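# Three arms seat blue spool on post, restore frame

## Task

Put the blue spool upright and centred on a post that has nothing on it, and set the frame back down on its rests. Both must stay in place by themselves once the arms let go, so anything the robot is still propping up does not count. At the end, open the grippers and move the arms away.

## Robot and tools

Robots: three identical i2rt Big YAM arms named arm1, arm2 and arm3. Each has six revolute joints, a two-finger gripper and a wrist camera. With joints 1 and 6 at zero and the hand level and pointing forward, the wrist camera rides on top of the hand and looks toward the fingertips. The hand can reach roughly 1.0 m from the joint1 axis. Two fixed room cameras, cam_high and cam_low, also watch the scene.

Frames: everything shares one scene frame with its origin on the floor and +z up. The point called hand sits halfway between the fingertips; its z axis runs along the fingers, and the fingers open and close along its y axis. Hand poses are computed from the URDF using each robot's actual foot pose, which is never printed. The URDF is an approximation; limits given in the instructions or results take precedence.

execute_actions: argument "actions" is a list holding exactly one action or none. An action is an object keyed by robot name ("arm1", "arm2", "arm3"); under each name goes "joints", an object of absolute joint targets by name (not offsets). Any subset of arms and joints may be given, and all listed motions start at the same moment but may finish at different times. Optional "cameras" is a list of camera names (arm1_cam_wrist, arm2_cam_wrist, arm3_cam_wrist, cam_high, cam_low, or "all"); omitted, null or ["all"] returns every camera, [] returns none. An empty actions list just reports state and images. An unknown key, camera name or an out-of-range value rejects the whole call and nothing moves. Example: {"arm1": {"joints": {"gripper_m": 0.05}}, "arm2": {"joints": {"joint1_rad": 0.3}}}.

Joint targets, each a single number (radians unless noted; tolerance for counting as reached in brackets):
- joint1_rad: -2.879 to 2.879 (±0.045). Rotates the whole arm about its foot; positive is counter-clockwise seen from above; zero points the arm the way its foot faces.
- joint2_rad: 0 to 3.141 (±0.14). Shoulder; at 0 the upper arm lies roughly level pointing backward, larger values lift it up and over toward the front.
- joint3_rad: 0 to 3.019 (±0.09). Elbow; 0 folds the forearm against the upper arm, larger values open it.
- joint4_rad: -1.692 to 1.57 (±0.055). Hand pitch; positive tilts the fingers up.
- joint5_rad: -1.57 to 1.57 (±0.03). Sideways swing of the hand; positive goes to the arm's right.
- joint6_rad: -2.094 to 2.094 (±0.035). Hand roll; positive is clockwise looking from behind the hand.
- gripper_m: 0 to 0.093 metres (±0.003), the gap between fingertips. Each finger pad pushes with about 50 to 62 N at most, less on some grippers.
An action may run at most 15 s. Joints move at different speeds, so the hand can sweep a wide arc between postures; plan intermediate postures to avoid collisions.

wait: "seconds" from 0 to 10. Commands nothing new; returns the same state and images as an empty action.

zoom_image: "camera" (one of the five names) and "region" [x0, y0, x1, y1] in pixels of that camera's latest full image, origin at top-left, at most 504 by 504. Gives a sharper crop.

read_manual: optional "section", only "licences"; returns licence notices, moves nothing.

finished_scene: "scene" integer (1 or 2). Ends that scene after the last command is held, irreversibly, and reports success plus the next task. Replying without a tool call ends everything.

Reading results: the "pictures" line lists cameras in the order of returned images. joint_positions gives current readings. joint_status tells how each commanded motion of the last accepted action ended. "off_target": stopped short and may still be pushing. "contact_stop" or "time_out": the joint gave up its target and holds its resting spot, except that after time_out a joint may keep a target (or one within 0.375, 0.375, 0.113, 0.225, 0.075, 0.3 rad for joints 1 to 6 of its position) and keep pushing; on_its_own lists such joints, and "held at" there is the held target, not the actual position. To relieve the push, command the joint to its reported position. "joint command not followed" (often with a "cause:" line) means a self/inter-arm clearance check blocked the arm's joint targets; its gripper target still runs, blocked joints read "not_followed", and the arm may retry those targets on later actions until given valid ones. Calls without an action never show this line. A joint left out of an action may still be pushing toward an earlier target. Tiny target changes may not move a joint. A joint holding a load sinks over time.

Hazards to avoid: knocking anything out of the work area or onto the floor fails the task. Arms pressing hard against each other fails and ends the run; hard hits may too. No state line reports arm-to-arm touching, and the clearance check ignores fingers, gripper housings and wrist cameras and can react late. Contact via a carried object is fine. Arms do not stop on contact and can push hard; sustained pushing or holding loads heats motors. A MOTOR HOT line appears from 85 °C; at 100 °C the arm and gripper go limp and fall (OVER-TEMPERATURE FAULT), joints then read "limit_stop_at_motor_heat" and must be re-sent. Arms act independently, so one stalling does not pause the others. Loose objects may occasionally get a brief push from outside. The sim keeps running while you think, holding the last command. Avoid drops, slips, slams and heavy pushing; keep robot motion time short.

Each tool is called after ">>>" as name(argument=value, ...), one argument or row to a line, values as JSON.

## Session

>>> execute_actions(
  actions=[],
)

Scene clock: 0.00 s.
Motor temperatures (°C, as the motors report them): arm1=[25 36 39 27 27 27] | arm2=[25 30 34 25 26 27] | arm3=[26 32 35 27 27 25]
arm1.joint_positions: joint1_rad=-0.316 joint2_rad=+0.534 joint3_rad=+1.389 joint4_rad=-1.189 joint5_rad=+0.238 joint6_rad=-0.381 gripper_m=+0.095
arm1.joint_status: not commanded
arm1.hand: x=+1.2589 y=+0.1131 z=+1.4272 quat_wxyz=(-0.298, +0.814, -0.058, -0.495) (m; scene frame)
arm2.joint_positions: joint1_rad=+0.403 joint2_rad=+0.557 joint3_rad=+1.386 joint4_rad=-1.459 joint5_rad=+0.225 joint6_rad=-0.034 gripper_m=+0.094
arm2.joint_status: not commanded
arm2.hand: x=-0.5896 y=+1.1198 z=+1.3368 quat_wxyz=(-0.395, -0.298, -0.835, +0.242) (m; scene frame)
arm3.joint_positions: joint1_rad=+0.128 joint2_rad=+0.558 joint3_rad=+1.373 joint4_rad=-1.268 joint5_rad=+0.089 joint6_rad=-0.315 gripper_m=+0.094
arm3.joint_status: not commanded
arm3.hand: x=-0.6357 y=-1.0501 z=+1.3686 quat_wxyz=(-0.490, +0.575, -0.625, -0.197) (m; scene frame)
pictures: arm1_cam_wrist, arm2_cam_wrist, arm3_cam_wrist, cam_high, cam_low
Images, in order (width x height): arm1_cam_wrist 504x504, arm2_cam_wrist 504x504, arm3_cam_wrist 504x504, cam_high 672x504, cam_low 672x504.

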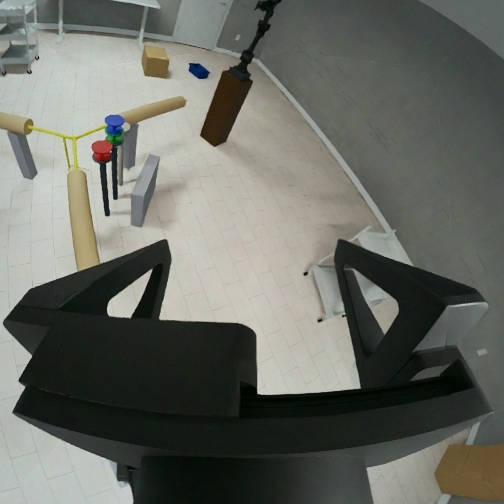

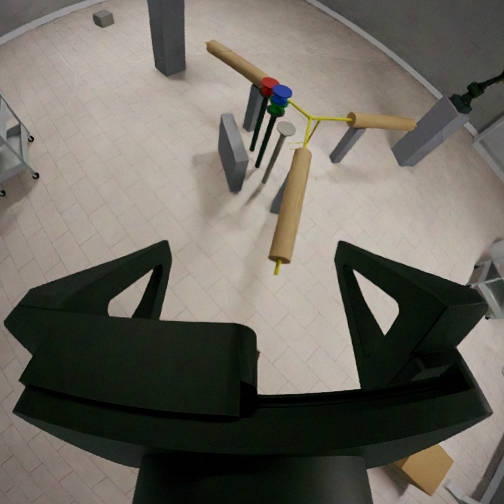

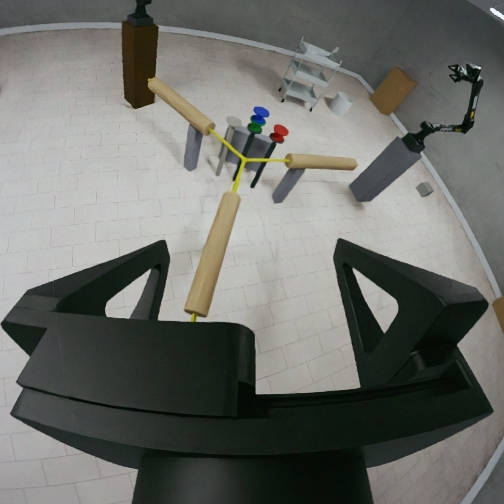

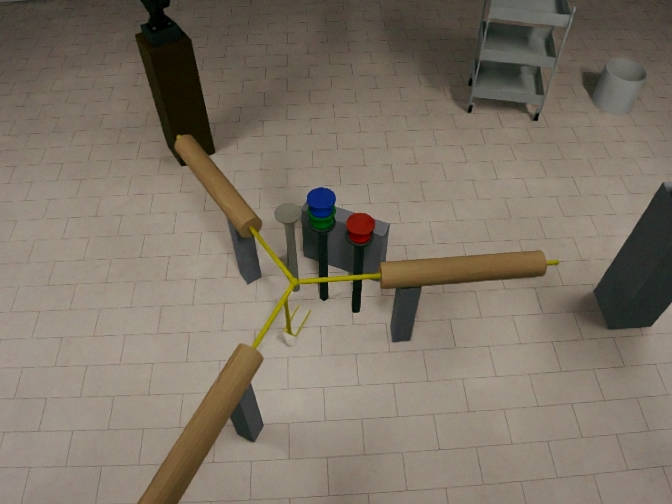

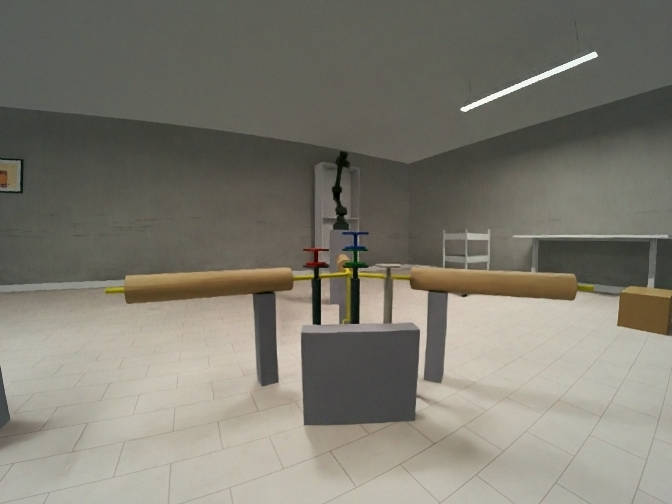

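>>> zoom_image(
  camera="cam_high",
  region=[200, 170, 440, 370],
)

>>> zoom_image(
  camera="cam_low",
  region=[240, 210, 460, 400],
)

Region (200, 170, 440, 370) of cam_high's 672x504 image, scaled by 2.100, with more detail than that image has.

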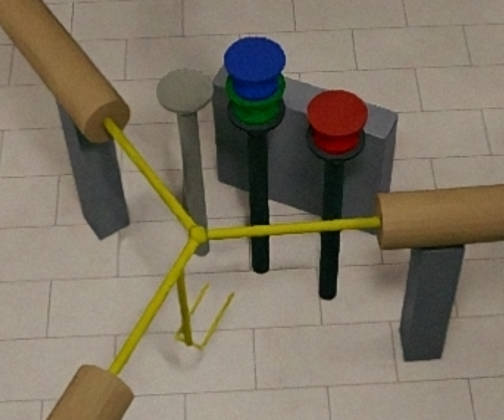

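Region (240, 210, 460, 400) of cam_low's 672x504 image, scaled by 2.291, with more detail than that image has; it fills the top 435 rows of this view, and the rest is white.

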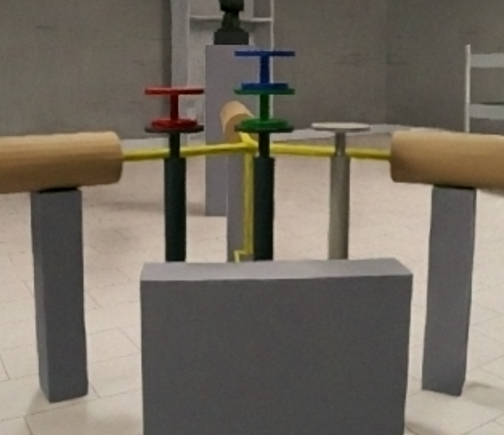

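>>> execute_actions(
  actions=[
    {"arm1": {"joints": {"joint1_rad": 0.129, "joint2_rad": 2.395, "joint3_rad": 1.281, "joint4_rad": -0.43, "joint5_rad": 0, "joint6_rad": 0.03, "gripper_m": 0.07}}, "arm2": {"joints": {"joint1_rad": -0.366, "joint2_rad": 2.289, "joint3_rad": 1.078, "joint4_rad": -0.35, "joint5_rad": 0, "joint6_rad": -0.358, "gripper_m": 0.07}}, "arm3": {"joints": {"joint1_rad": 0.0, "joint2_rad": 2.19, "joint3_rad": 0.635, "joint4_rad": 0.003, "joint5_rad": 0, "joint6_rad": 0.02, "gripper_m": 0.07}}},
  ],
)

Scene clock: 46.87 s.
Motor temperatures (°C, as the motors report them): arm1=[25 36 45 27 27 27] | arm2=[25 29 39 25 26 27] | arm3=[26 31 39 27 27 25]
arm1.joint_positions: joint1_rad=+0.131 joint2_rad=+2.403 joint3_rad=+1.275 joint4_rad=-0.443 joint5_rad=+0.001 joint6_rad=+0.022 gripper_m=+0.070
arm1.joint_status: all done
arm1.hand: x=+0.9448 y=-0.0444 z=+0.5757 quat_wxyz=(+0.001, +0.999, +0.033, +0.008) (m; scene frame)
arm2.joint_positions: joint1_rad=-0.374 joint2_rad=+2.295 joint3_rad=+1.070 joint4_rad=-0.360 joint5_rad=+0.001 joint6_rad=-0.349 gripper_m=+0.070
arm2.joint_status: all done
arm2.hand: x=-0.6447 y=+0.8113 z=+0.5762 quat_wxyz=(+0.005, -0.496, -0.868, +0.000) (m; scene frame)
arm3.joint_positions: joint1_rad=+0.007 joint2_rad=+2.188 joint3_rad=+0.640 joint4_rad=-0.008 joint5_rad=+0.003 joint6_rad=+0.010 gripper_m=+0.070
arm3.joint_status: all done
arm3.hand: x=-0.5851 y=-0.9825 z=+0.5807 quat_wxyz=(-0.005, +0.520, -0.854, +0.001) (m; scene frame)
pictures: arm1_cam_wrist, arm2_cam_wrist, arm3_cam_wrist, cam_high, cam_low
Images, in order (width x height): arm1_cam_wrist 504x504, arm2_cam_wrist 504x504, arm3_cam_wrist 504x504, cam_high 672x504, cam_low 672x504.

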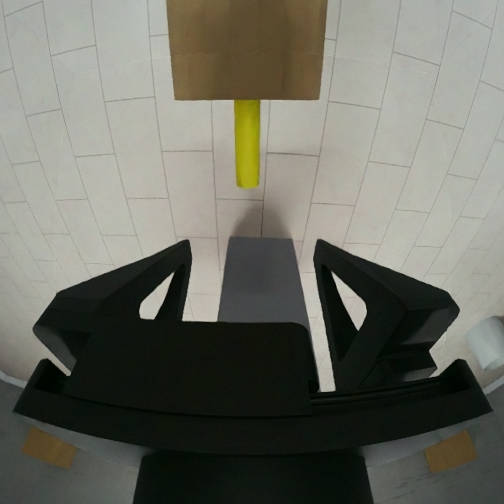

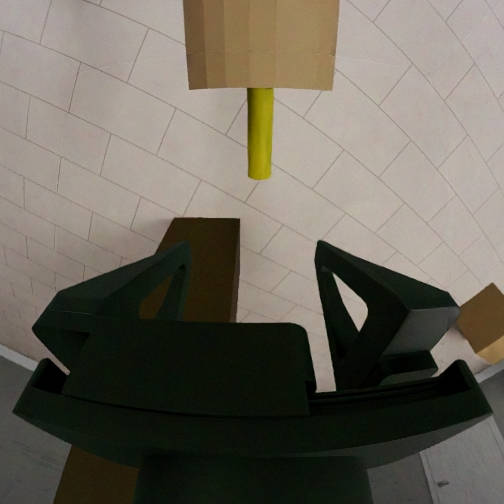

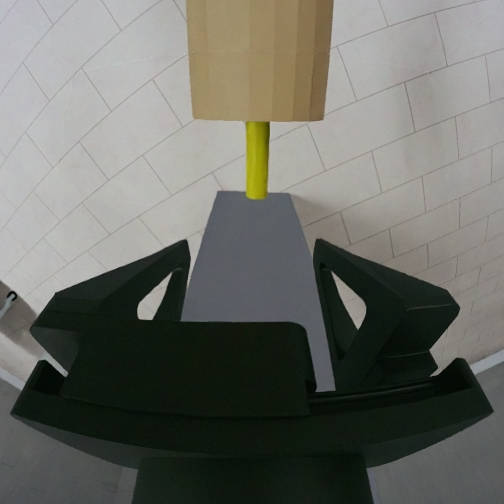

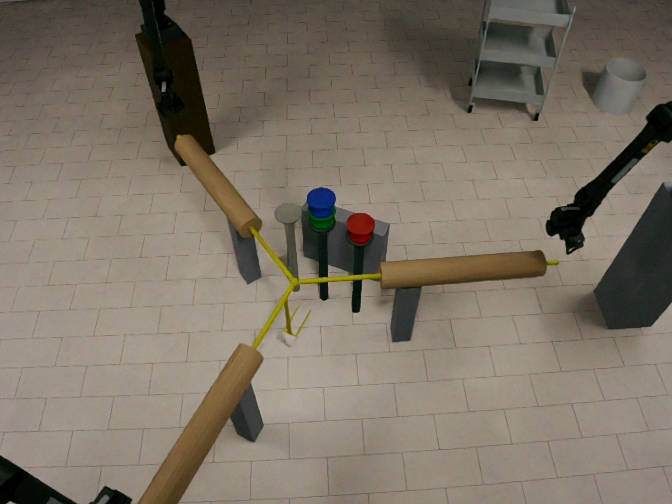

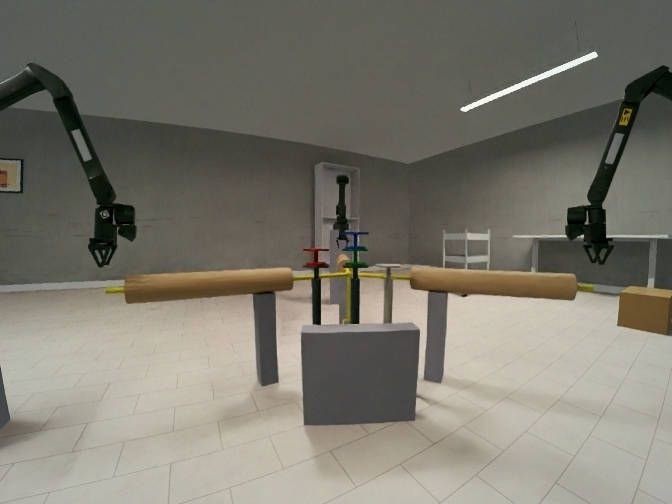

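>>> execute_actions(
  actions=[
    {"arm1": {"joints": {"joint1_rad": 0.14, "joint2_rad": 2.69, "joint3_rad": 1.519, "joint4_rad": -0.363, "joint6_rad": 0.03}}, "arm2": {"joints": {"joint1_rad": -0.352, "joint2_rad": 2.62, "joint3_rad": 1.32, "joint4_rad": -0.258, "joint6_rad": -0.325}}, "arm3": {"joints": {"joint1_rad": -0.015, "joint2_rad": 2.59, "joint3_rad": 0.872, "joint4_rad": 0.164, "joint6_rad": 0.006}}},
  ],
  cameras=["arm1_cam_wrist", "arm2_cam_wrist", "arm3_cam_wrist", "cam_low"],
)

Scene clock: 92.80 s.
Motor temperatures (°C, as the motors report them): arm1=[25 41 41 27 27 27] | arm2=[25 32 35 25 26 27] | arm3=[26 32 34 27 27 25]
arm1.joint_positions: joint1_rad=+0.133 joint2_rad=+2.671 joint3_rad=+1.498 joint4_rad=-0.367 joint5_rad=-0.002 joint6_rad=+0.022 gripper_m=+0.070
arm1.joint_status: all done
arm1.hand: x=+0.9123 y=-0.0496 z=+0.4746 quat_wxyz=(+0.003, +0.999, +0.034, -0.007) (m; scene frame)
arm2.joint_positions: joint1_rad=-0.357 joint2_rad=+2.604 joint3_rad=+1.309 joint4_rad=-0.258 joint5_rad=-0.007 joint6_rad=-0.334 gripper_m=+0.070
arm2.joint_status: all done
arm2.hand: x=-0.6283 y=+0.7722 z=+0.4654 quat_wxyz=(-0.009, -0.495, -0.869, +0.009) (m; scene frame)
arm3.joint_positions: joint1_rad=-0.009 joint2_rad=+2.447 joint3_rad=+0.860 joint4_rad=+0.165 joint5_rad=+0.005 joint6_rad=+0.007 gripper_m=+0.070
arm3.joint_status: joint2_rad time_out (moved +0.259 of +0.402); the others done
arm3.on_its_own: joint2_rad reads +2.447 and still pushes toward +2.590 since a time_out
arm3.hand: x=-0.5444 y=-0.9168 z=+0.5033 quat_wxyz=(-0.062, +0.513, -0.855, -0.033) (m; scene frame)
pictures: arm1_cam_wrist, arm2_cam_wrist, arm3_cam_wrist, cam_low
Images, in order (width x height): arm1_cam_wrist 504x504, arm2_cam_wrist 504x504, arm3_cam_wrist 504x504, cam_low 672x504.

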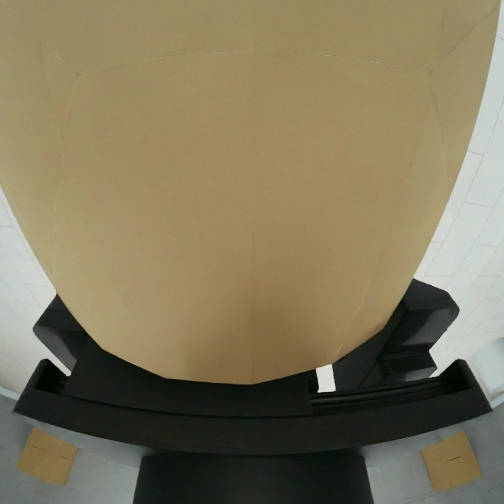

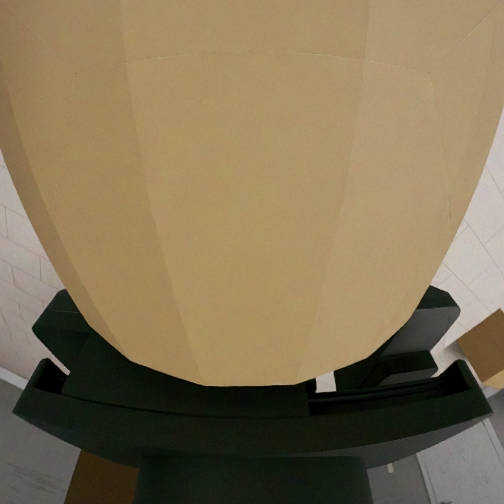

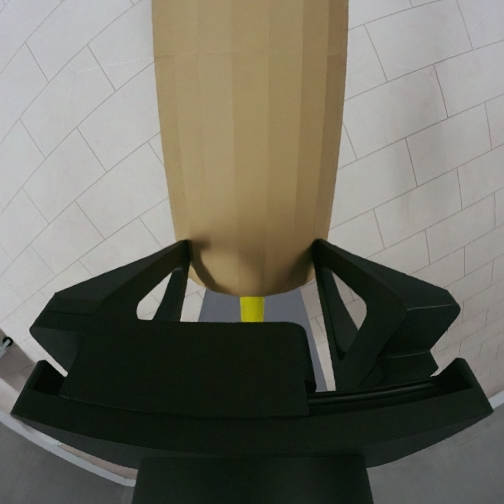

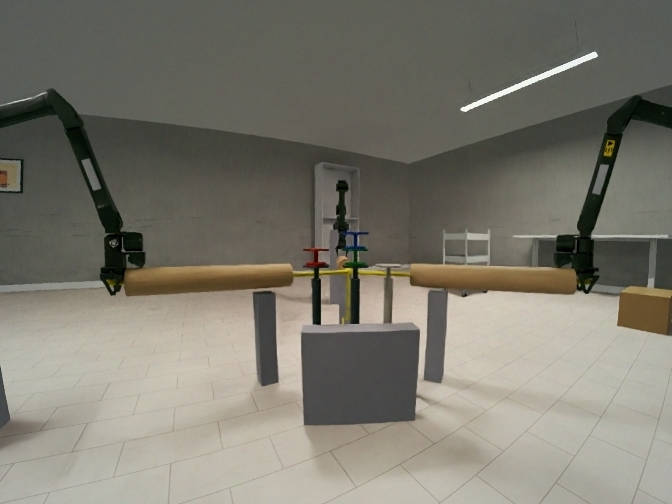

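>>> execute_actions(
  actions=[
    {"arm3": {"joints": {"joint2_rad": 2.34}}},
  ],
  cameras=["arm1_cam_wrist", "arm2_cam_wrist", "arm3_cam_wrist", "cam_high", "cam_low"],
)

Scene clock: 97.40 s.
Motor temperatures (°C, as the motors report them): arm1=[25 41 41 27 27 27] | arm2=[25 32 35 25 26 27] | arm3=[26 32 34 27 27 25]
arm1.joint_positions: joint1_rad=+0.133 joint2_rad=+2.671 joint3_rad=+1.499 joint4_rad=-0.367 joint5_rad=-0.002 joint6_rad=+0.022 gripper_m=+0.070
arm1.joint_status: not commanded
arm1.hand: x=+0.9123 y=-0.0496 z=+0.4744 quat_wxyz=(+0.003, +0.999, +0.034, -0.007) (m; scene frame)
arm2.joint_positions: joint1_rad=-0.357 joint2_rad=+2.605 joint3_rad=+1.310 joint4_rad=-0.258 joint5_rad=-0.005 joint6_rad=-0.334 gripper_m=+0.070
arm2.joint_status: not commanded
arm2.hand: x=-0.6289 y=+0.7726 z=+0.4647 quat_wxyz=(-0.007, -0.495, -0.869, +0.010) (m; scene frame)
arm3.joint_positions: joint1_rad=-0.009 joint2_rad=+2.329 joint3_rad=+0.872 joint4_rad=+0.157 joint5_rad=+0.003 joint6_rad=+0.007 gripper_m=+0.070
arm3.joint_status: all done
arm3.hand: x=-0.5198 y=-0.8685 z=+0.5494 quat_wxyz=(-0.113, +0.510, -0.850, -0.065) (m; scene frame)
pictures: arm1_cam_wrist, arm2_cam_wrist, arm3_cam_wrist, cam_high, cam_low
Images, in order (width x height): arm1_cam_wrist 504x504, arm2_cam_wrist 504x504, arm3_cam_wrist 504x504, cam_high 672x504, cam_low 672x504.

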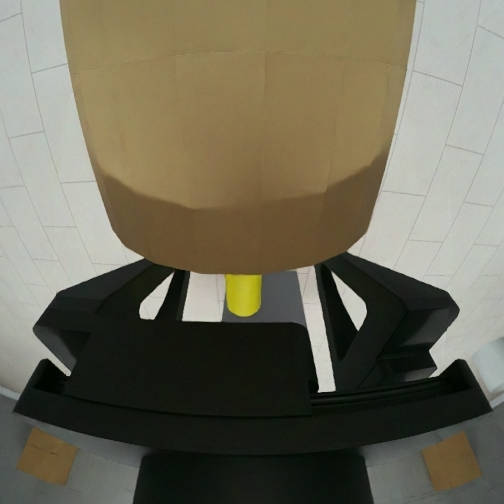

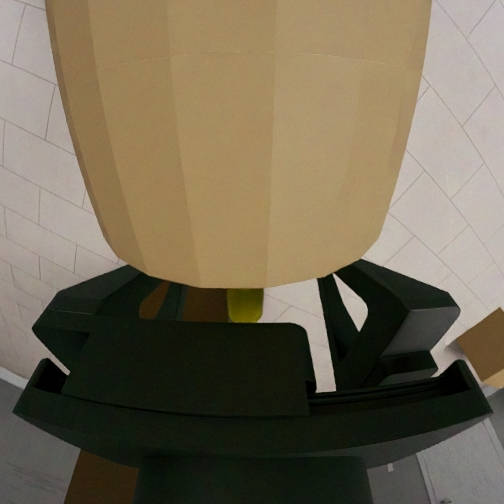

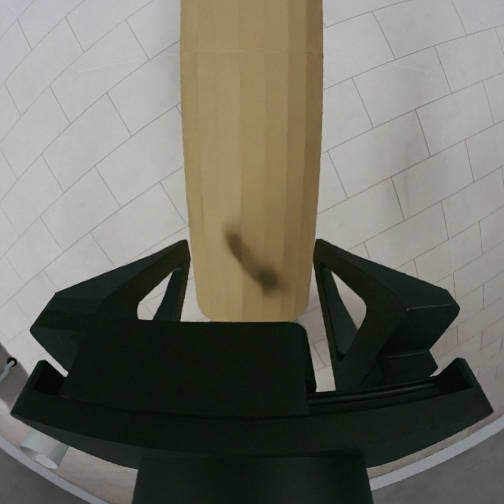

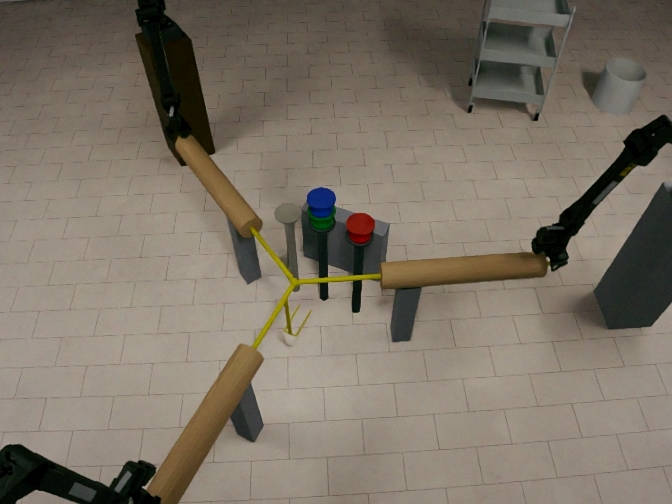

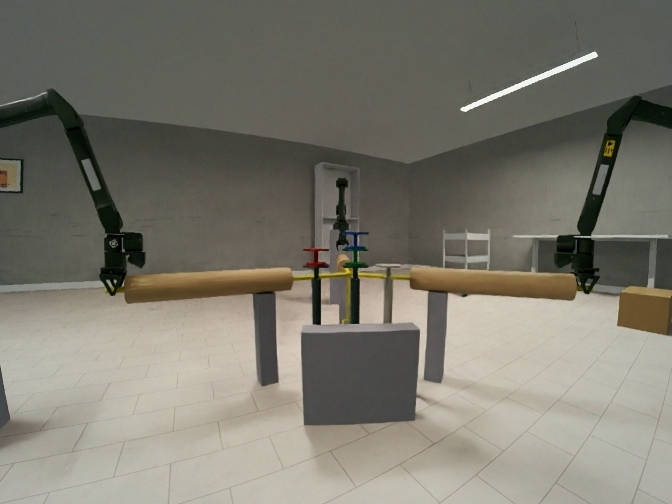

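>>> execute_actions(
  actions=[
    {"arm1": {"joints": {"joint1_rad": 0.15, "joint2_rad": 2.708}}, "arm2": {"joints": {"joint2_rad": 2.635}}, "arm3": {"joints": {"joint2_rad": 2.329, "joint3_rad": 0.72, "joint4_rad": 0.035}}},
  ],
  cameras=["arm1_cam_wrist", "arm2_cam_wrist", "arm3_cam_wrist"],
)

Scene clock: 112.63 s.
Motor temperatures (°C, as the motors report them): arm1=[25 41 41 27 27 27] | arm2=[25 32 35 25 26 27] | arm3=[26 32 34 27 27 25]
arm1.joint_positions: joint1_rad=+0.145 joint2_rad=+2.691 joint3_rad=+1.499 joint4_rad=-0.367 joint5_rad=-0.002 joint6_rad=+0.022 gripper_m=+0.070
arm1.joint_status: all done
arm1.hand: x=+0.9228 y=-0.0548 z=+0.4643 quat_wxyz=(+0.003, +0.999, +0.039, +0.003) (m; scene frame)
arm2.joint_positions: joint1_rad=-0.357 joint2_rad=+2.625 joint3_rad=+1.310 joint4_rad=-0.258 joint5_rad=-0.005 joint6_rad=-0.334 gripper_m=+0.070
arm2.joint_status: all done
arm2.hand: x=-0.6308 y=+0.7819 z=+0.4554 quat_wxyz=(-0.001, -0.495, -0.869, +0.002) (m; scene frame)
arm3.joint_positions: joint1_rad=-0.009 joint2_rad=+2.325 joint3_rad=+0.715 joint4_rad=+0.038 joint5_rad=+0.003 joint6_rad=+0.007 gripper_m=+0.070
arm3.joint_status: all done
arm3.hand: x=-0.5780 y=-0.9795 z=+0.5407 quat_wxyz=(+0.003, +0.515, -0.857, +0.005) (m; scene frame)
pictures: arm1_cam_wrist, arm2_cam_wrist, arm3_cam_wrist
Images, in order (width x height): arm1_cam_wrist 504x504, arm2_cam_wrist 504x504, arm3_cam_wrist 504x504.

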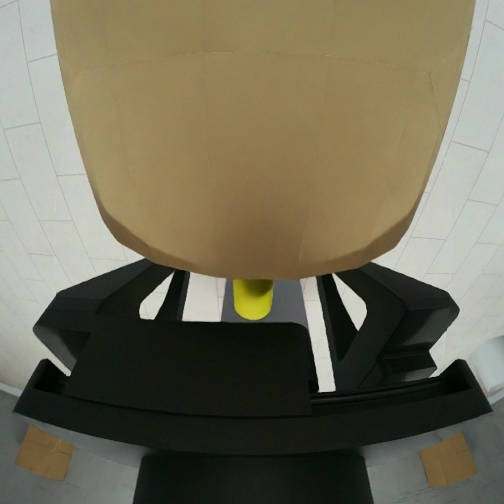

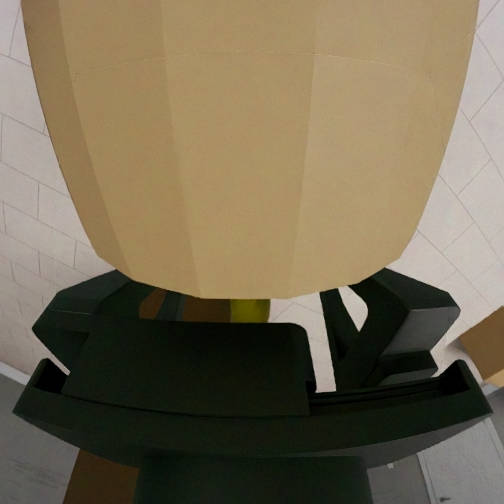

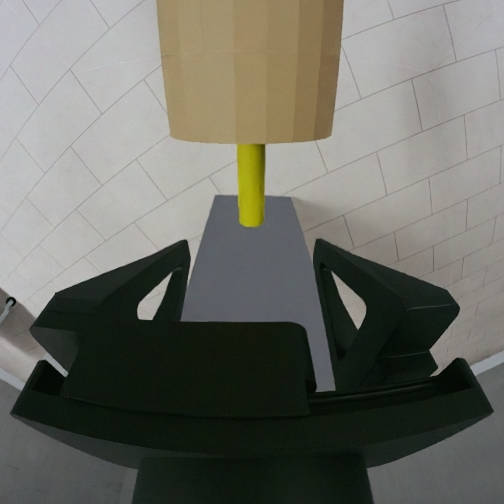

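>>> execute_actions(
  actions=[],
)

Scene clock: 137.33 s.
Motor temperatures (°C, as the motors report them): arm1=[25 42 41 27 27 27] | arm2=[25 32 34 25 26 27] | arm3=[26 32 34 27 27 25]
arm1.joint_positions: joint1_rad=+0.145 joint2_rad=+2.691 joint3_rad=+1.499 joint4_rad=-0.367 joint5_rad=-0.002 joint6_rad=+0.022 gripper_m=+0.070
arm1.joint_status: all done
arm1.hand: x=+0.9228 y=-0.0548 z=+0.4643 quat_wxyz=(+0.003, +0.999, +0.039, +0.003) (m; scene frame)
arm2.joint_positions: joint1_rad=-0.357 joint2_rad=+2.625 joint3_rad=+1.310 joint4_rad=-0.258 joint5_rad=-0.005 joint6_rad=-0.334 gripper_m=+0.070
arm2.joint_status: all done
arm2.hand: x=-0.6308 y=+0.7819 z=+0.4554 quat_wxyz=(-0.001, -0.495, -0.869, +0.002) (m; scene frame)
arm3.joint_positions: joint1_rad=-0.009 joint2_rad=+2.325 joint3_rad=+0.715 joint4_rad=+0.038 joint5_rad=+0.003 joint6_rad=+0.007 gripper_m=+0.070
arm3.joint_status: all done
arm3.hand: x=-0.5780 y=-0.9795 z=+0.5407 quat_wxyz=(+0.003, +0.515, -0.857, +0.005) (m; scene frame)
pictures: arm1_cam_wrist, arm2_cam_wrist, arm3_cam_wrist, cam_high, cam_low
Images, in order (width x height): arm1_cam_wrist 504x504, arm2_cam_wrist 504x504, arm3_cam_wrist 504x504, cam_high 672x504, cam_low 672x504.

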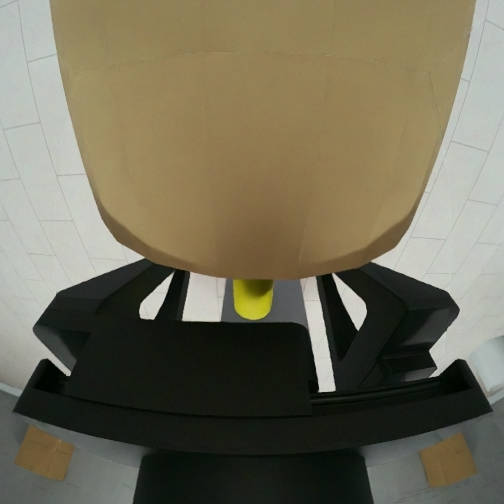

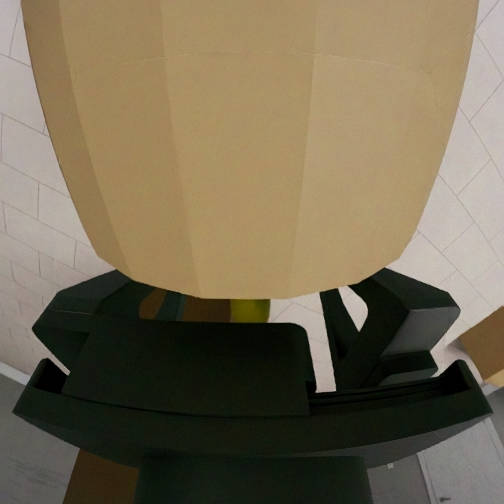

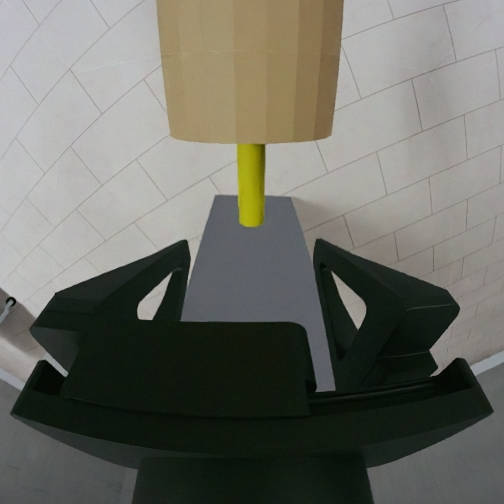

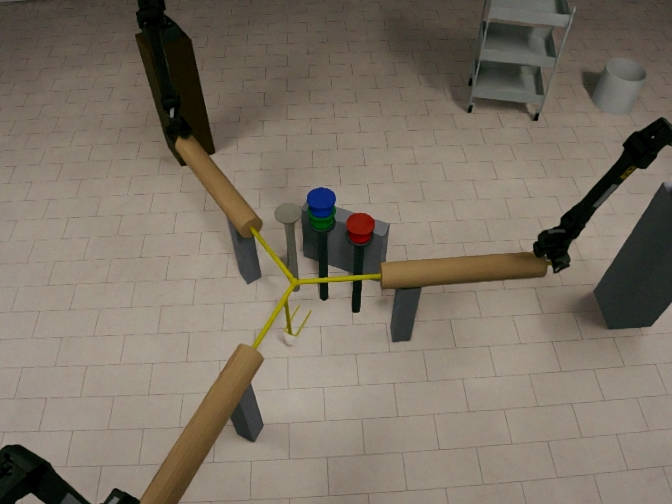

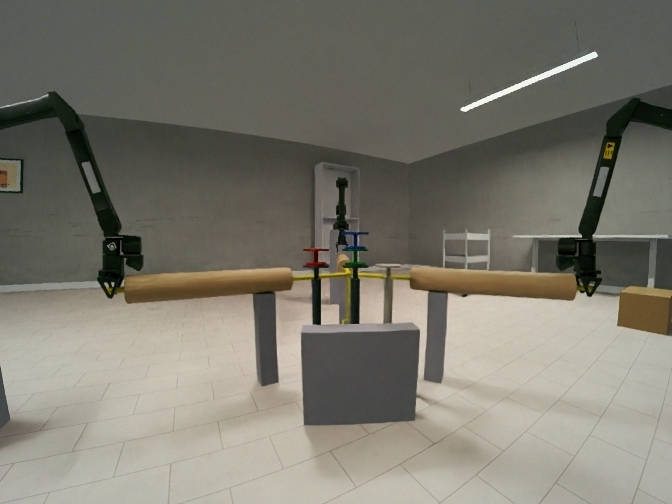

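>>> execute_actions(
  actions=[
    {"arm3": {"joints": {"joint2_rad": 2.455, "joint3_rad": 0.785, "joint4_rad": 0.10}}},
  ],
  cameras=["arm3_cam_wrist"],
)

Scene clock: 141.70 s.
Motor temperatures (°C, as the motors report them): arm1=[25 42 41 27 27 27] | arm2=[25 32 34 25 26 27] | arm3=[26 32 34 27 27 25]
arm1.joint_positions: joint1_rad=+0.145 joint2_rad=+2.691 joint3_rad=+1.499 joint4_rad=-0.367 joint5_rad=-0.002 joint6_rad=+0.022 gripper_m=+0.070
arm1.joint_status: not commanded
arm1.hand: x=+0.9228 y=-0.0548 z=+0.4643 quat_wxyz=(+0.003, +0.999, +0.039, +0.003) (m; scene frame)
arm2.joint_positions: joint1_rad=-0.357 joint2_rad=+2.625 joint3_rad=+1.310 joint4_rad=-0.258 joint5_rad=-0.005 joint6_rad=-0.334 gripper_m=+0.070
arm2.joint_status: not commanded
arm2.hand: x=-0.6308 y=+0.7819 z=+0.4554 quat_wxyz=(-0.001, -0.495, -0.869, +0.002) (m; scene frame)
arm3.joint_positions: joint1_rad=-0.009 joint2_rad=+2.452 joint3_rad=+0.786 joint4_rad=+0.094 joint5_rad=+0.003 joint6_rad=+0.007 gripper_m=+0.070
arm3.joint_status: all done
arm3.hand: x=-0.5755 y=-0.9753 z=+0.5013 quat_wxyz=(+0.002, +0.515, -0.857, +0.005) (m; scene frame)
pictures: arm3_cam_wrist
Images, in order (width x height): arm3_cam_wrist 504x504.

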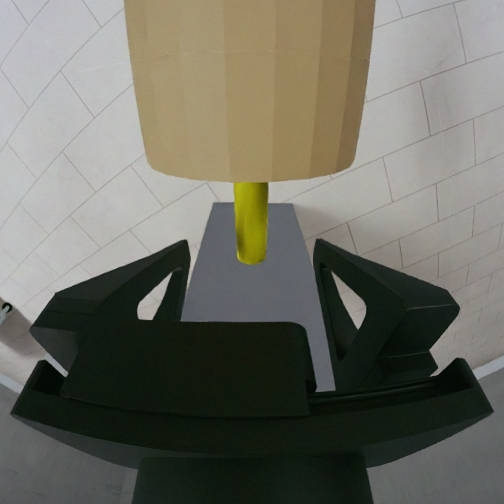

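>>> execute_actions(
  actions=[
    {"arm3": {"joints": {"joint2_rad": 2.53, "joint3_rad": 0.83, "joint4_rad": 0.13}}},
  ],
  cameras=[],
)

>>> execute_actions(
  actions=[
    {"arm3": {"joints": {"joint2_rad": 2.592, "joint3_rad": 0.87, "joint4_rad": 0.158}}},
  ],
  cameras=["arm3_cam_wrist"],
)

Scene clock: 152.37 s.
Motor temperatures (°C, as the motors report them): arm1=[25 42 40 27 27 27] | arm2=[25 32 34 25 26 27] | arm3=[26 32 33 27 27 25]
arm1.joint_positions: joint1_rad=+0.145 joint2_rad=+2.691 joint3_rad=+1.499 joint4_rad=-0.367 joint5_rad=-0.002 joint6_rad=+0.022 gripper_m=+0.070
arm1.joint_status: not commanded
arm1.hand: x=+0.9228 y=-0.0548 z=+0.4643 quat_wxyz=(+0.003, +0.999, +0.039, +0.003) (m; scene frame)
arm2.joint_positions: joint1_rad=-0.357 joint2_rad=+2.625 joint3_rad=+1.310 joint4_rad=-0.258 joint5_rad=-0.005 joint6_rad=-0.334 gripper_m=+0.070
arm2.joint_status: not commanded
arm2.hand: x=-0.6308 y=+0.7819 z=+0.4554 quat_wxyz=(-0.001, -0.495, -0.869, +0.002) (m; scene frame)
arm3.joint_positions: joint1_rad=-0.009 joint2_rad=+2.522 joint3_rad=+0.830 joint4_rad=+0.123 joint5_rad=+0.003 joint6_rad=+0.007 gripper_m=+0.070
arm3.joint_status: all done
arm3.hand: x=-0.5739 y=-0.9723 z=+0.4784 quat_wxyz=(+0.001, +0.515, -0.857, +0.004) (m; scene frame)
pictures: none
No camera images: the call's "cameras" was empty. Leave "cameras" out to get every camera's image.

Scene clock: 153.17 s.
Motor temperatures (°C, as the motors report them): arm1=[25 42 40 27 27 27] | arm2=[25 32 34 25 26 27] | arm3=[26 32 33 27 27 25]
arm1.joint_positions: joint1_rad=+0.145 joint2_rad=+2.691 joint3_rad=+1.499 joint4_rad=-0.367 joint5_rad=-0.002 joint6_rad=+0.022 gripper_m=+0.070
arm1.joint_status: not commanded
arm1.hand: x=+0.9228 y=-0.0548 z=+0.4643 quat_wxyz=(+0.003, +0.999, +0.039, +0.003) (m; scene frame)
arm2.joint_positions: joint1_rad=-0.357 joint2_rad=+2.625 joint3_rad=+1.310 joint4_rad=-0.258 joint5_rad=-0.005 joint6_rad=-0.334 gripper_m=+0.070
arm2.joint_status: not commanded
arm2.hand: x=-0.6308 y=+0.7819 z=+0.4554 quat_wxyz=(-0.001, -0.495, -0.869, +0.002) (m; scene frame)
arm3.joint_positions: joint1_rad=-0.009 joint2_rad=+2.583 joint3_rad=+0.869 joint4_rad=+0.150 joint5_rad=+0.003 joint6_rad=+0.007 gripper_m=+0.070
arm3.joint_status: all done
arm3.hand: x=-0.5728 y=-0.9704 z=+0.4580 quat_wxyz=(-0.001, +0.515, -0.857, +0.003) (m; scene frame)
pictures: arm3_cam_wrist
Images, in order (width x height): arm3_cam_wrist 504x504.

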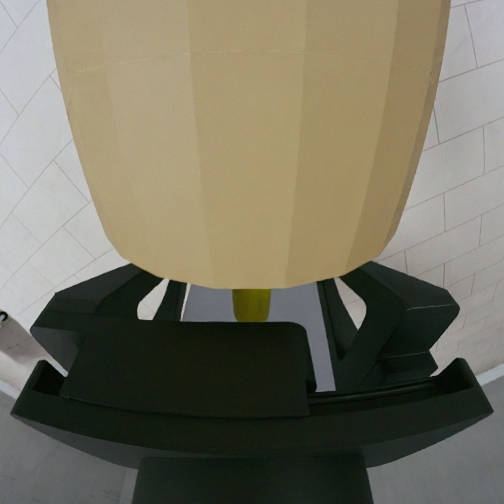

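Good. Close all grippers.

>>> execute_actions(
  actions=[
    {"arm1": {"joints": {"gripper_m": 0.0}}, "arm2": {"joints": {"gripper_m": 0.0}}, "arm3": {"joints": {"gripper_m": 0.0}}},
  ],
  cameras=["cam_high", "cam_low"],
)

Scene clock: 156.40 s.
Motor temperatures (°C, as the motors report them): arm1=[25 42 40 27 27 27] | arm2=[25 32 34 25 26 27] | arm3=[26 32 33 27 27 25]
arm1.joint_positions: joint1_rad=+0.145 joint2_rad=+2.691 joint3_rad=+1.499 joint4_rad=-0.367 joint5_rad=+0.001 joint6_rad=+0.032 gripper_m=+0.019
arm1.joint_status: gripper_m off_target (ended at +0.019, target +0.000)
arm1.hand: x=+0.9225 y=-0.0545 z=+0.4644 quat_wxyz=(+0.001, +0.999, +0.035, +0.003) (m; scene frame)
arm2.joint_positions: joint1_rad=-0.356 joint2_rad=+2.625 joint3_rad=+1.310 joint4_rad=-0.258 joint5_rad=-0.005 joint6_rad=-0.334 gripper_m=+0.018
arm2.joint_status: gripper_m off_target (ended at +0.018, target +0.000)
arm2.hand: x=-0.6304 y=+0.7822 z=+0.4552 quat_wxyz=(-0.001, -0.495, -0.869, +0.002) (m; scene frame)
arm3.joint_positions: joint1_rad=-0.009 joint2_rad=+2.583 joint3_rad=+0.869 joint4_rad=+0.151 joint5_rad=+0.003 joint6_rad=+0.005 gripper_m=+0.018
arm3.joint_status: gripper_m off_target (ended at +0.018, target +0.000)
arm3.hand: x=-0.5728 y=-0.9703 z=+0.4580 quat_wxyz=(-0.002, +0.515, -0.857, +0.003) (m; scene frame)
pictures: cam_high, cam_low
Images, in order (width x height): cam_high 672x504, cam_low 672x504.

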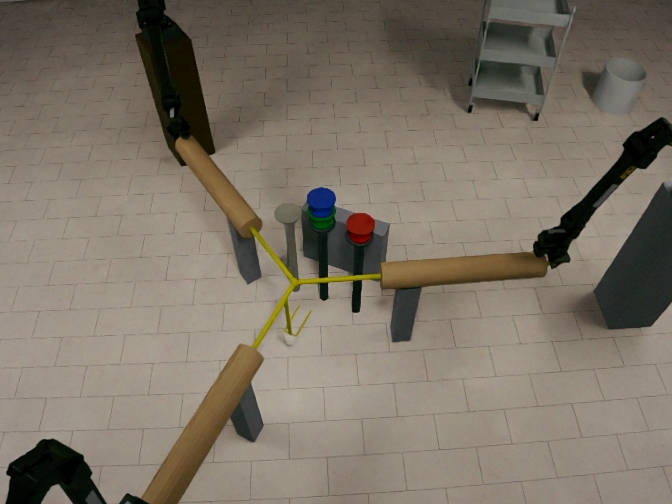

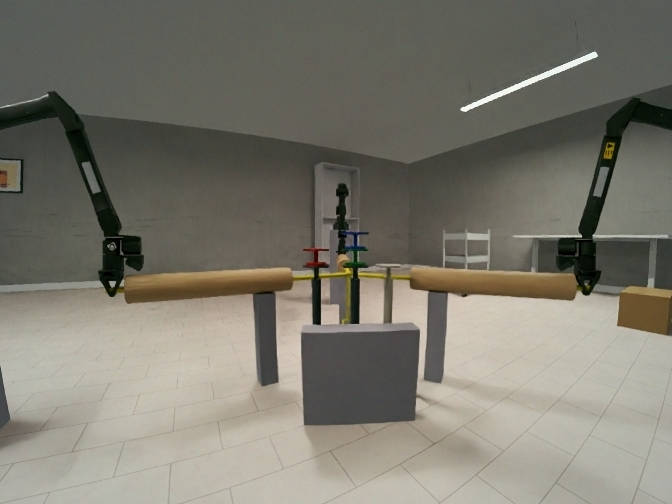

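>>> zoom_image(
  camera="cam_low",
  region=[286, 210, 426, 340],
)

>>> zoom_image(
  camera="cam_high",
  region=[230, 170, 420, 360],
)

Region (286, 210, 426, 340) of cam_low's 672x504 image, scaled by 3.600, with more detail than that image has; it fills the top 468 rows of this view, and the rest is white.

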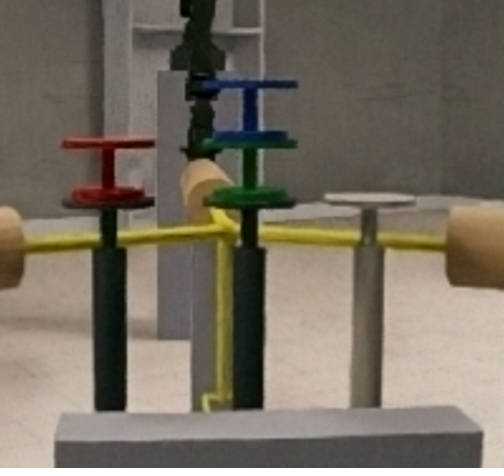

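Region (230, 170, 420, 360) of cam_high's 672x504 image, scaled by 2.653, with more detail than that image has.

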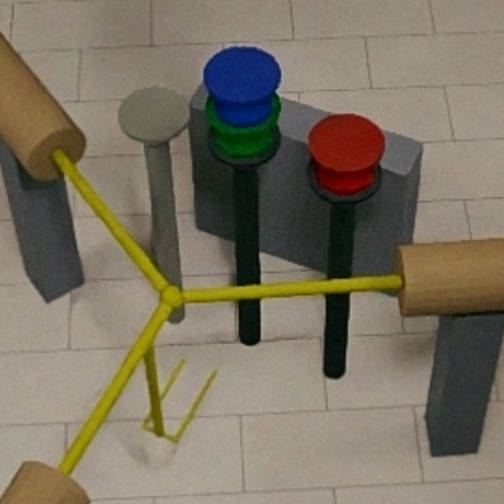

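>>> execute_actions(
  actions=[
    {"arm1": {"joints": {"joint2_rad": 2.526, "joint3_rad": 1.410, "joint4_rad": -0.433, "joint6_rad": 0.05}}, "arm2": {"joints": {"joint2_rad": 2.455, "joint3_rad": 1.229, "joint4_rad": -0.338}}, "arm3": {"joints": {"joint2_rad": 2.378, "joint3_rad": 0.773, "joint4_rad": 0.052}}},
  ],
  cameras=[],
)

Scene clock: 259.57 s.
Motor temperatures (°C, as the motors report them): arm1=[25 43 40 27 27 27] | arm2=[25 33 33 25 26 27] | arm3=[26 32 32 27 27 25]
arm1.joint_positions: joint1_rad=+0.146 joint2_rad=+2.553 joint3_rad=+1.409 joint4_rad=-0.422 joint5_rad=+0.000 joint6_rad=+0.038 gripper_m=+0.019
arm1.joint_status: all done
arm1.hand: x=+0.9240 y=-0.0550 z=+0.5216 quat_wxyz=(+0.001, +0.999, +0.032, +0.006) (m; scene frame)
arm2.joint_positions: joint1_rad=-0.350 joint2_rad=+2.471 joint3_rad=+1.222 joint4_rad=-0.331 joint5_rad=-0.001 joint6_rad=-0.326 gripper_m=+0.018
arm2.joint_status: all done
arm2.hand: x=-0.6280 y=+0.7839 z=+0.5168 quat_wxyz=(+0.002, -0.496, -0.868, +0.001) (m; scene frame)
arm3.joint_positions: joint1_rad=-0.009 joint2_rad=+2.391 joint3_rad=+0.771 joint4_rad=+0.055 joint5_rad=+0.000 joint6_rad=+0.005 gripper_m=+0.018
arm3.joint_status: all done
arm3.hand: x=-0.5725 y=-0.9683 z=+0.5201 quat_wxyz=(+0.000, +0.515, -0.857, +0.002) (m; scene frame)
pictures: none
No camera images: the call's "cameras" was empty. Leave "cameras" out to get every camera's image.

>>> execute_actions(
  actions=[
    {"arm1": {"joints": {"joint1_rad": 0.092, "joint2_rad": 2.221, "joint3_rad": 1.238, "joint4_rad": -0.558, "joint6_rad": -0.008}}, "arm2": {"joints": {"joint1_rad": -0.312, "joint2_rad": 2.136, "joint3_rad": 1.058, "joint4_rad": -0.481, "joint6_rad": -0.29}}, "arm3": {"joints": {"joint1_rad": -0.012, "joint2_rad": 2.004, "joint3_rad": 0.731, "joint4_rad": -0.279}}},
  ],
  cameras=[],
)

Scene clock: 283.80 s.
Motor temperatures (°C, as the motors report them): arm1=[25 45 39 27 27 27] | arm2=[25 34 33 25 26 27] | arm3=[26 33 32 27 27 25]
arm1.joint_positions: joint1_rad=+0.094 joint2_rad=+2.242 joint3_rad=+1.233 joint4_rad=-0.554 joint5_rad=+0.000 joint6_rad=-0.015 gripper_m=+0.019
arm1.joint_status: all done
arm1.hand: x=+0.9378 y=-0.0258 z=+0.6466 quat_wxyz=(+0.002, +0.999, +0.032, +0.004) (m; scene frame)
arm2.joint_positions: joint1_rad=-0.312 joint2_rad=+2.150 joint3_rad=+1.049 joint4_rad=-0.477 joint5_rad=-0.002 joint6_rad=-0.289 gripper_m=+0.018
arm2.joint_status: all done
arm2.hand: x=-0.6153 y=+0.8110 z=+0.6356 quat_wxyz=(+0.002, -0.495, -0.869, +0.001) (m; scene frame)
arm3.joint_positions: joint1_rad=-0.009 joint2_rad=+2.017 joint3_rad=+0.731 joint4_rad=-0.271 joint5_rad=+0.001 joint6_rad=+0.005 gripper_m=+0.018
arm3.joint_status: all done
arm3.hand: x=-0.5584 y=-0.9410 z=+0.6384 quat_wxyz=(-0.004, +0.515, -0.857, +0.000) (m; scene frame)
pictures: none
No camera images: the call's "cameras" was empty. Leave "cameras" out to get every camera's image.

>>> execute_actions(
  actions=[
    {"arm1": {"joints": {"joint1_rad": 0.024, "joint2_rad": 1.906, "joint3_rad": 1.174, "joint4_rad": -0.806, "joint6_rad": -0.082}}, "arm2": {"joints": {"joint1_rad": -0.262, "joint2_rad": 1.765, "joint3_rad": 0.975, "joint4_rad": -0.765, "joint6_rad": -0.239}}, "arm3": {"joints": {"joint1_rad": -0.006, "joint2_rad": 1.677, "joint3_rad": 0.885, "joint4_rad": -0.739, "joint6_rad": 0.008}}},
  ],
  cameras=["cam_high", "cam_low"],
)

Scene clock: 308.43 s.
Motor temperatures (°C, as the motors report them): arm1=[25 45 39 27 27 27] | arm2=[25 33 33 25 26 27] | arm3=[26 33 32 27 27 25]
arm1.joint_positions: joint1_rad=+0.021 joint2_rad=+1.920 joint3_rad=+1.168 joint4_rad=-0.809 joint5_rad=+0.001 joint6_rad=-0.088 gripper_m=+0.019
arm1.joint_status: all done
arm1.hand: x=+0.9541 y=+0.0114 z=+0.7877 quat_wxyz=(+0.001, +0.999, +0.033, +0.003) (m; scene frame)
arm2.joint_positions: joint1_rad=-0.263 joint2_rad=+1.776 joint3_rad=+0.964 joint4_rad=-0.762 joint5_rad=+0.003 joint6_rad=-0.241 gripper_m=+0.018
arm2.joint_status: all done
arm2.hand: x=-0.6021 y=+0.8460 z=+0.7760 quat_wxyz=(+0.002, -0.495, -0.869, +0.005) (m; scene frame)
arm3.joint_positions: joint1_rad=-0.008 joint2_rad=+1.681 joint3_rad=+0.850 joint4_rad=-0.719 joint5_rad=-0.001 joint6_rad=+0.004 gripper_m=+0.018
arm3.joint_status: all done
arm3.hand: x=-0.5421 y=-0.9072 z=+0.7794 quat_wxyz=(-0.006, +0.516, -0.857, -0.002) (m; scene frame)
pictures: cam_high, cam_low
Images, in order (width x height): cam_high 672x504, cam_low 672x504.

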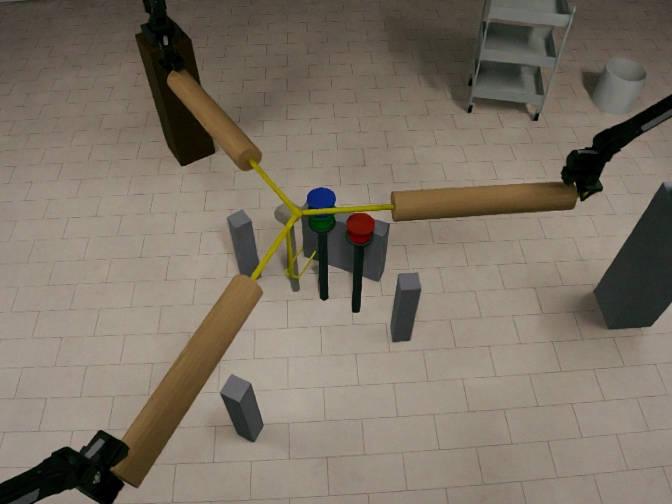

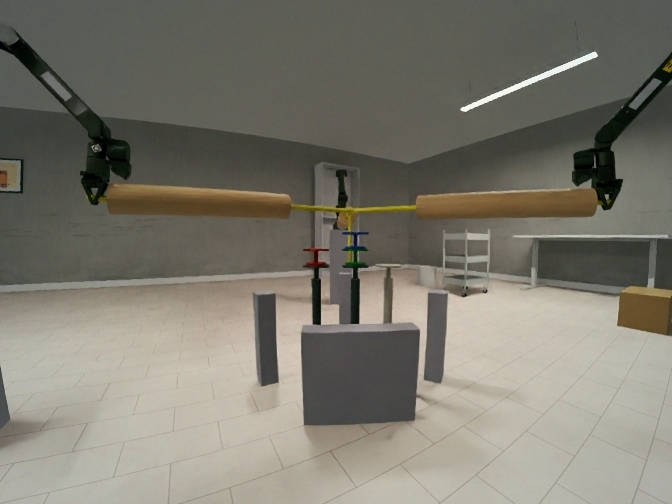

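>>> zoom_image(
  camera="cam_high",
  region=[250, 170, 390, 310],
)

>>> zoom_image(
  camera="cam_low",
  region=[296, 195, 416, 295],
)

Region (250, 170, 390, 310) of cam_high's 672x504 image, scaled by 3.600, with more detail than that image has.

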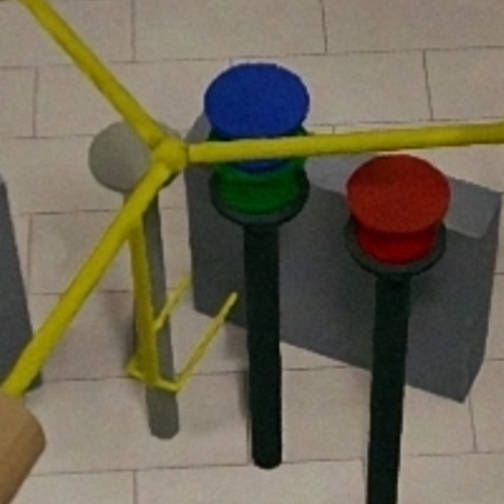

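Region (296, 195, 416, 295) of cam_low's 672x504 image, scaled by 4.200, with more detail than that image has.

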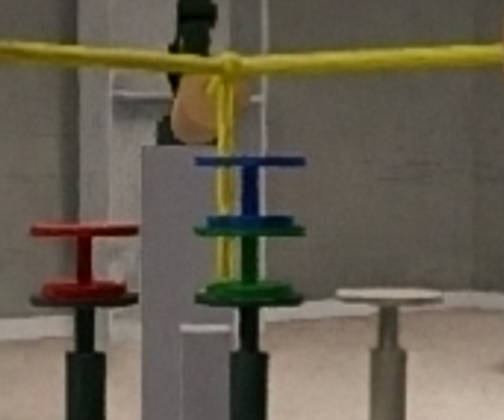

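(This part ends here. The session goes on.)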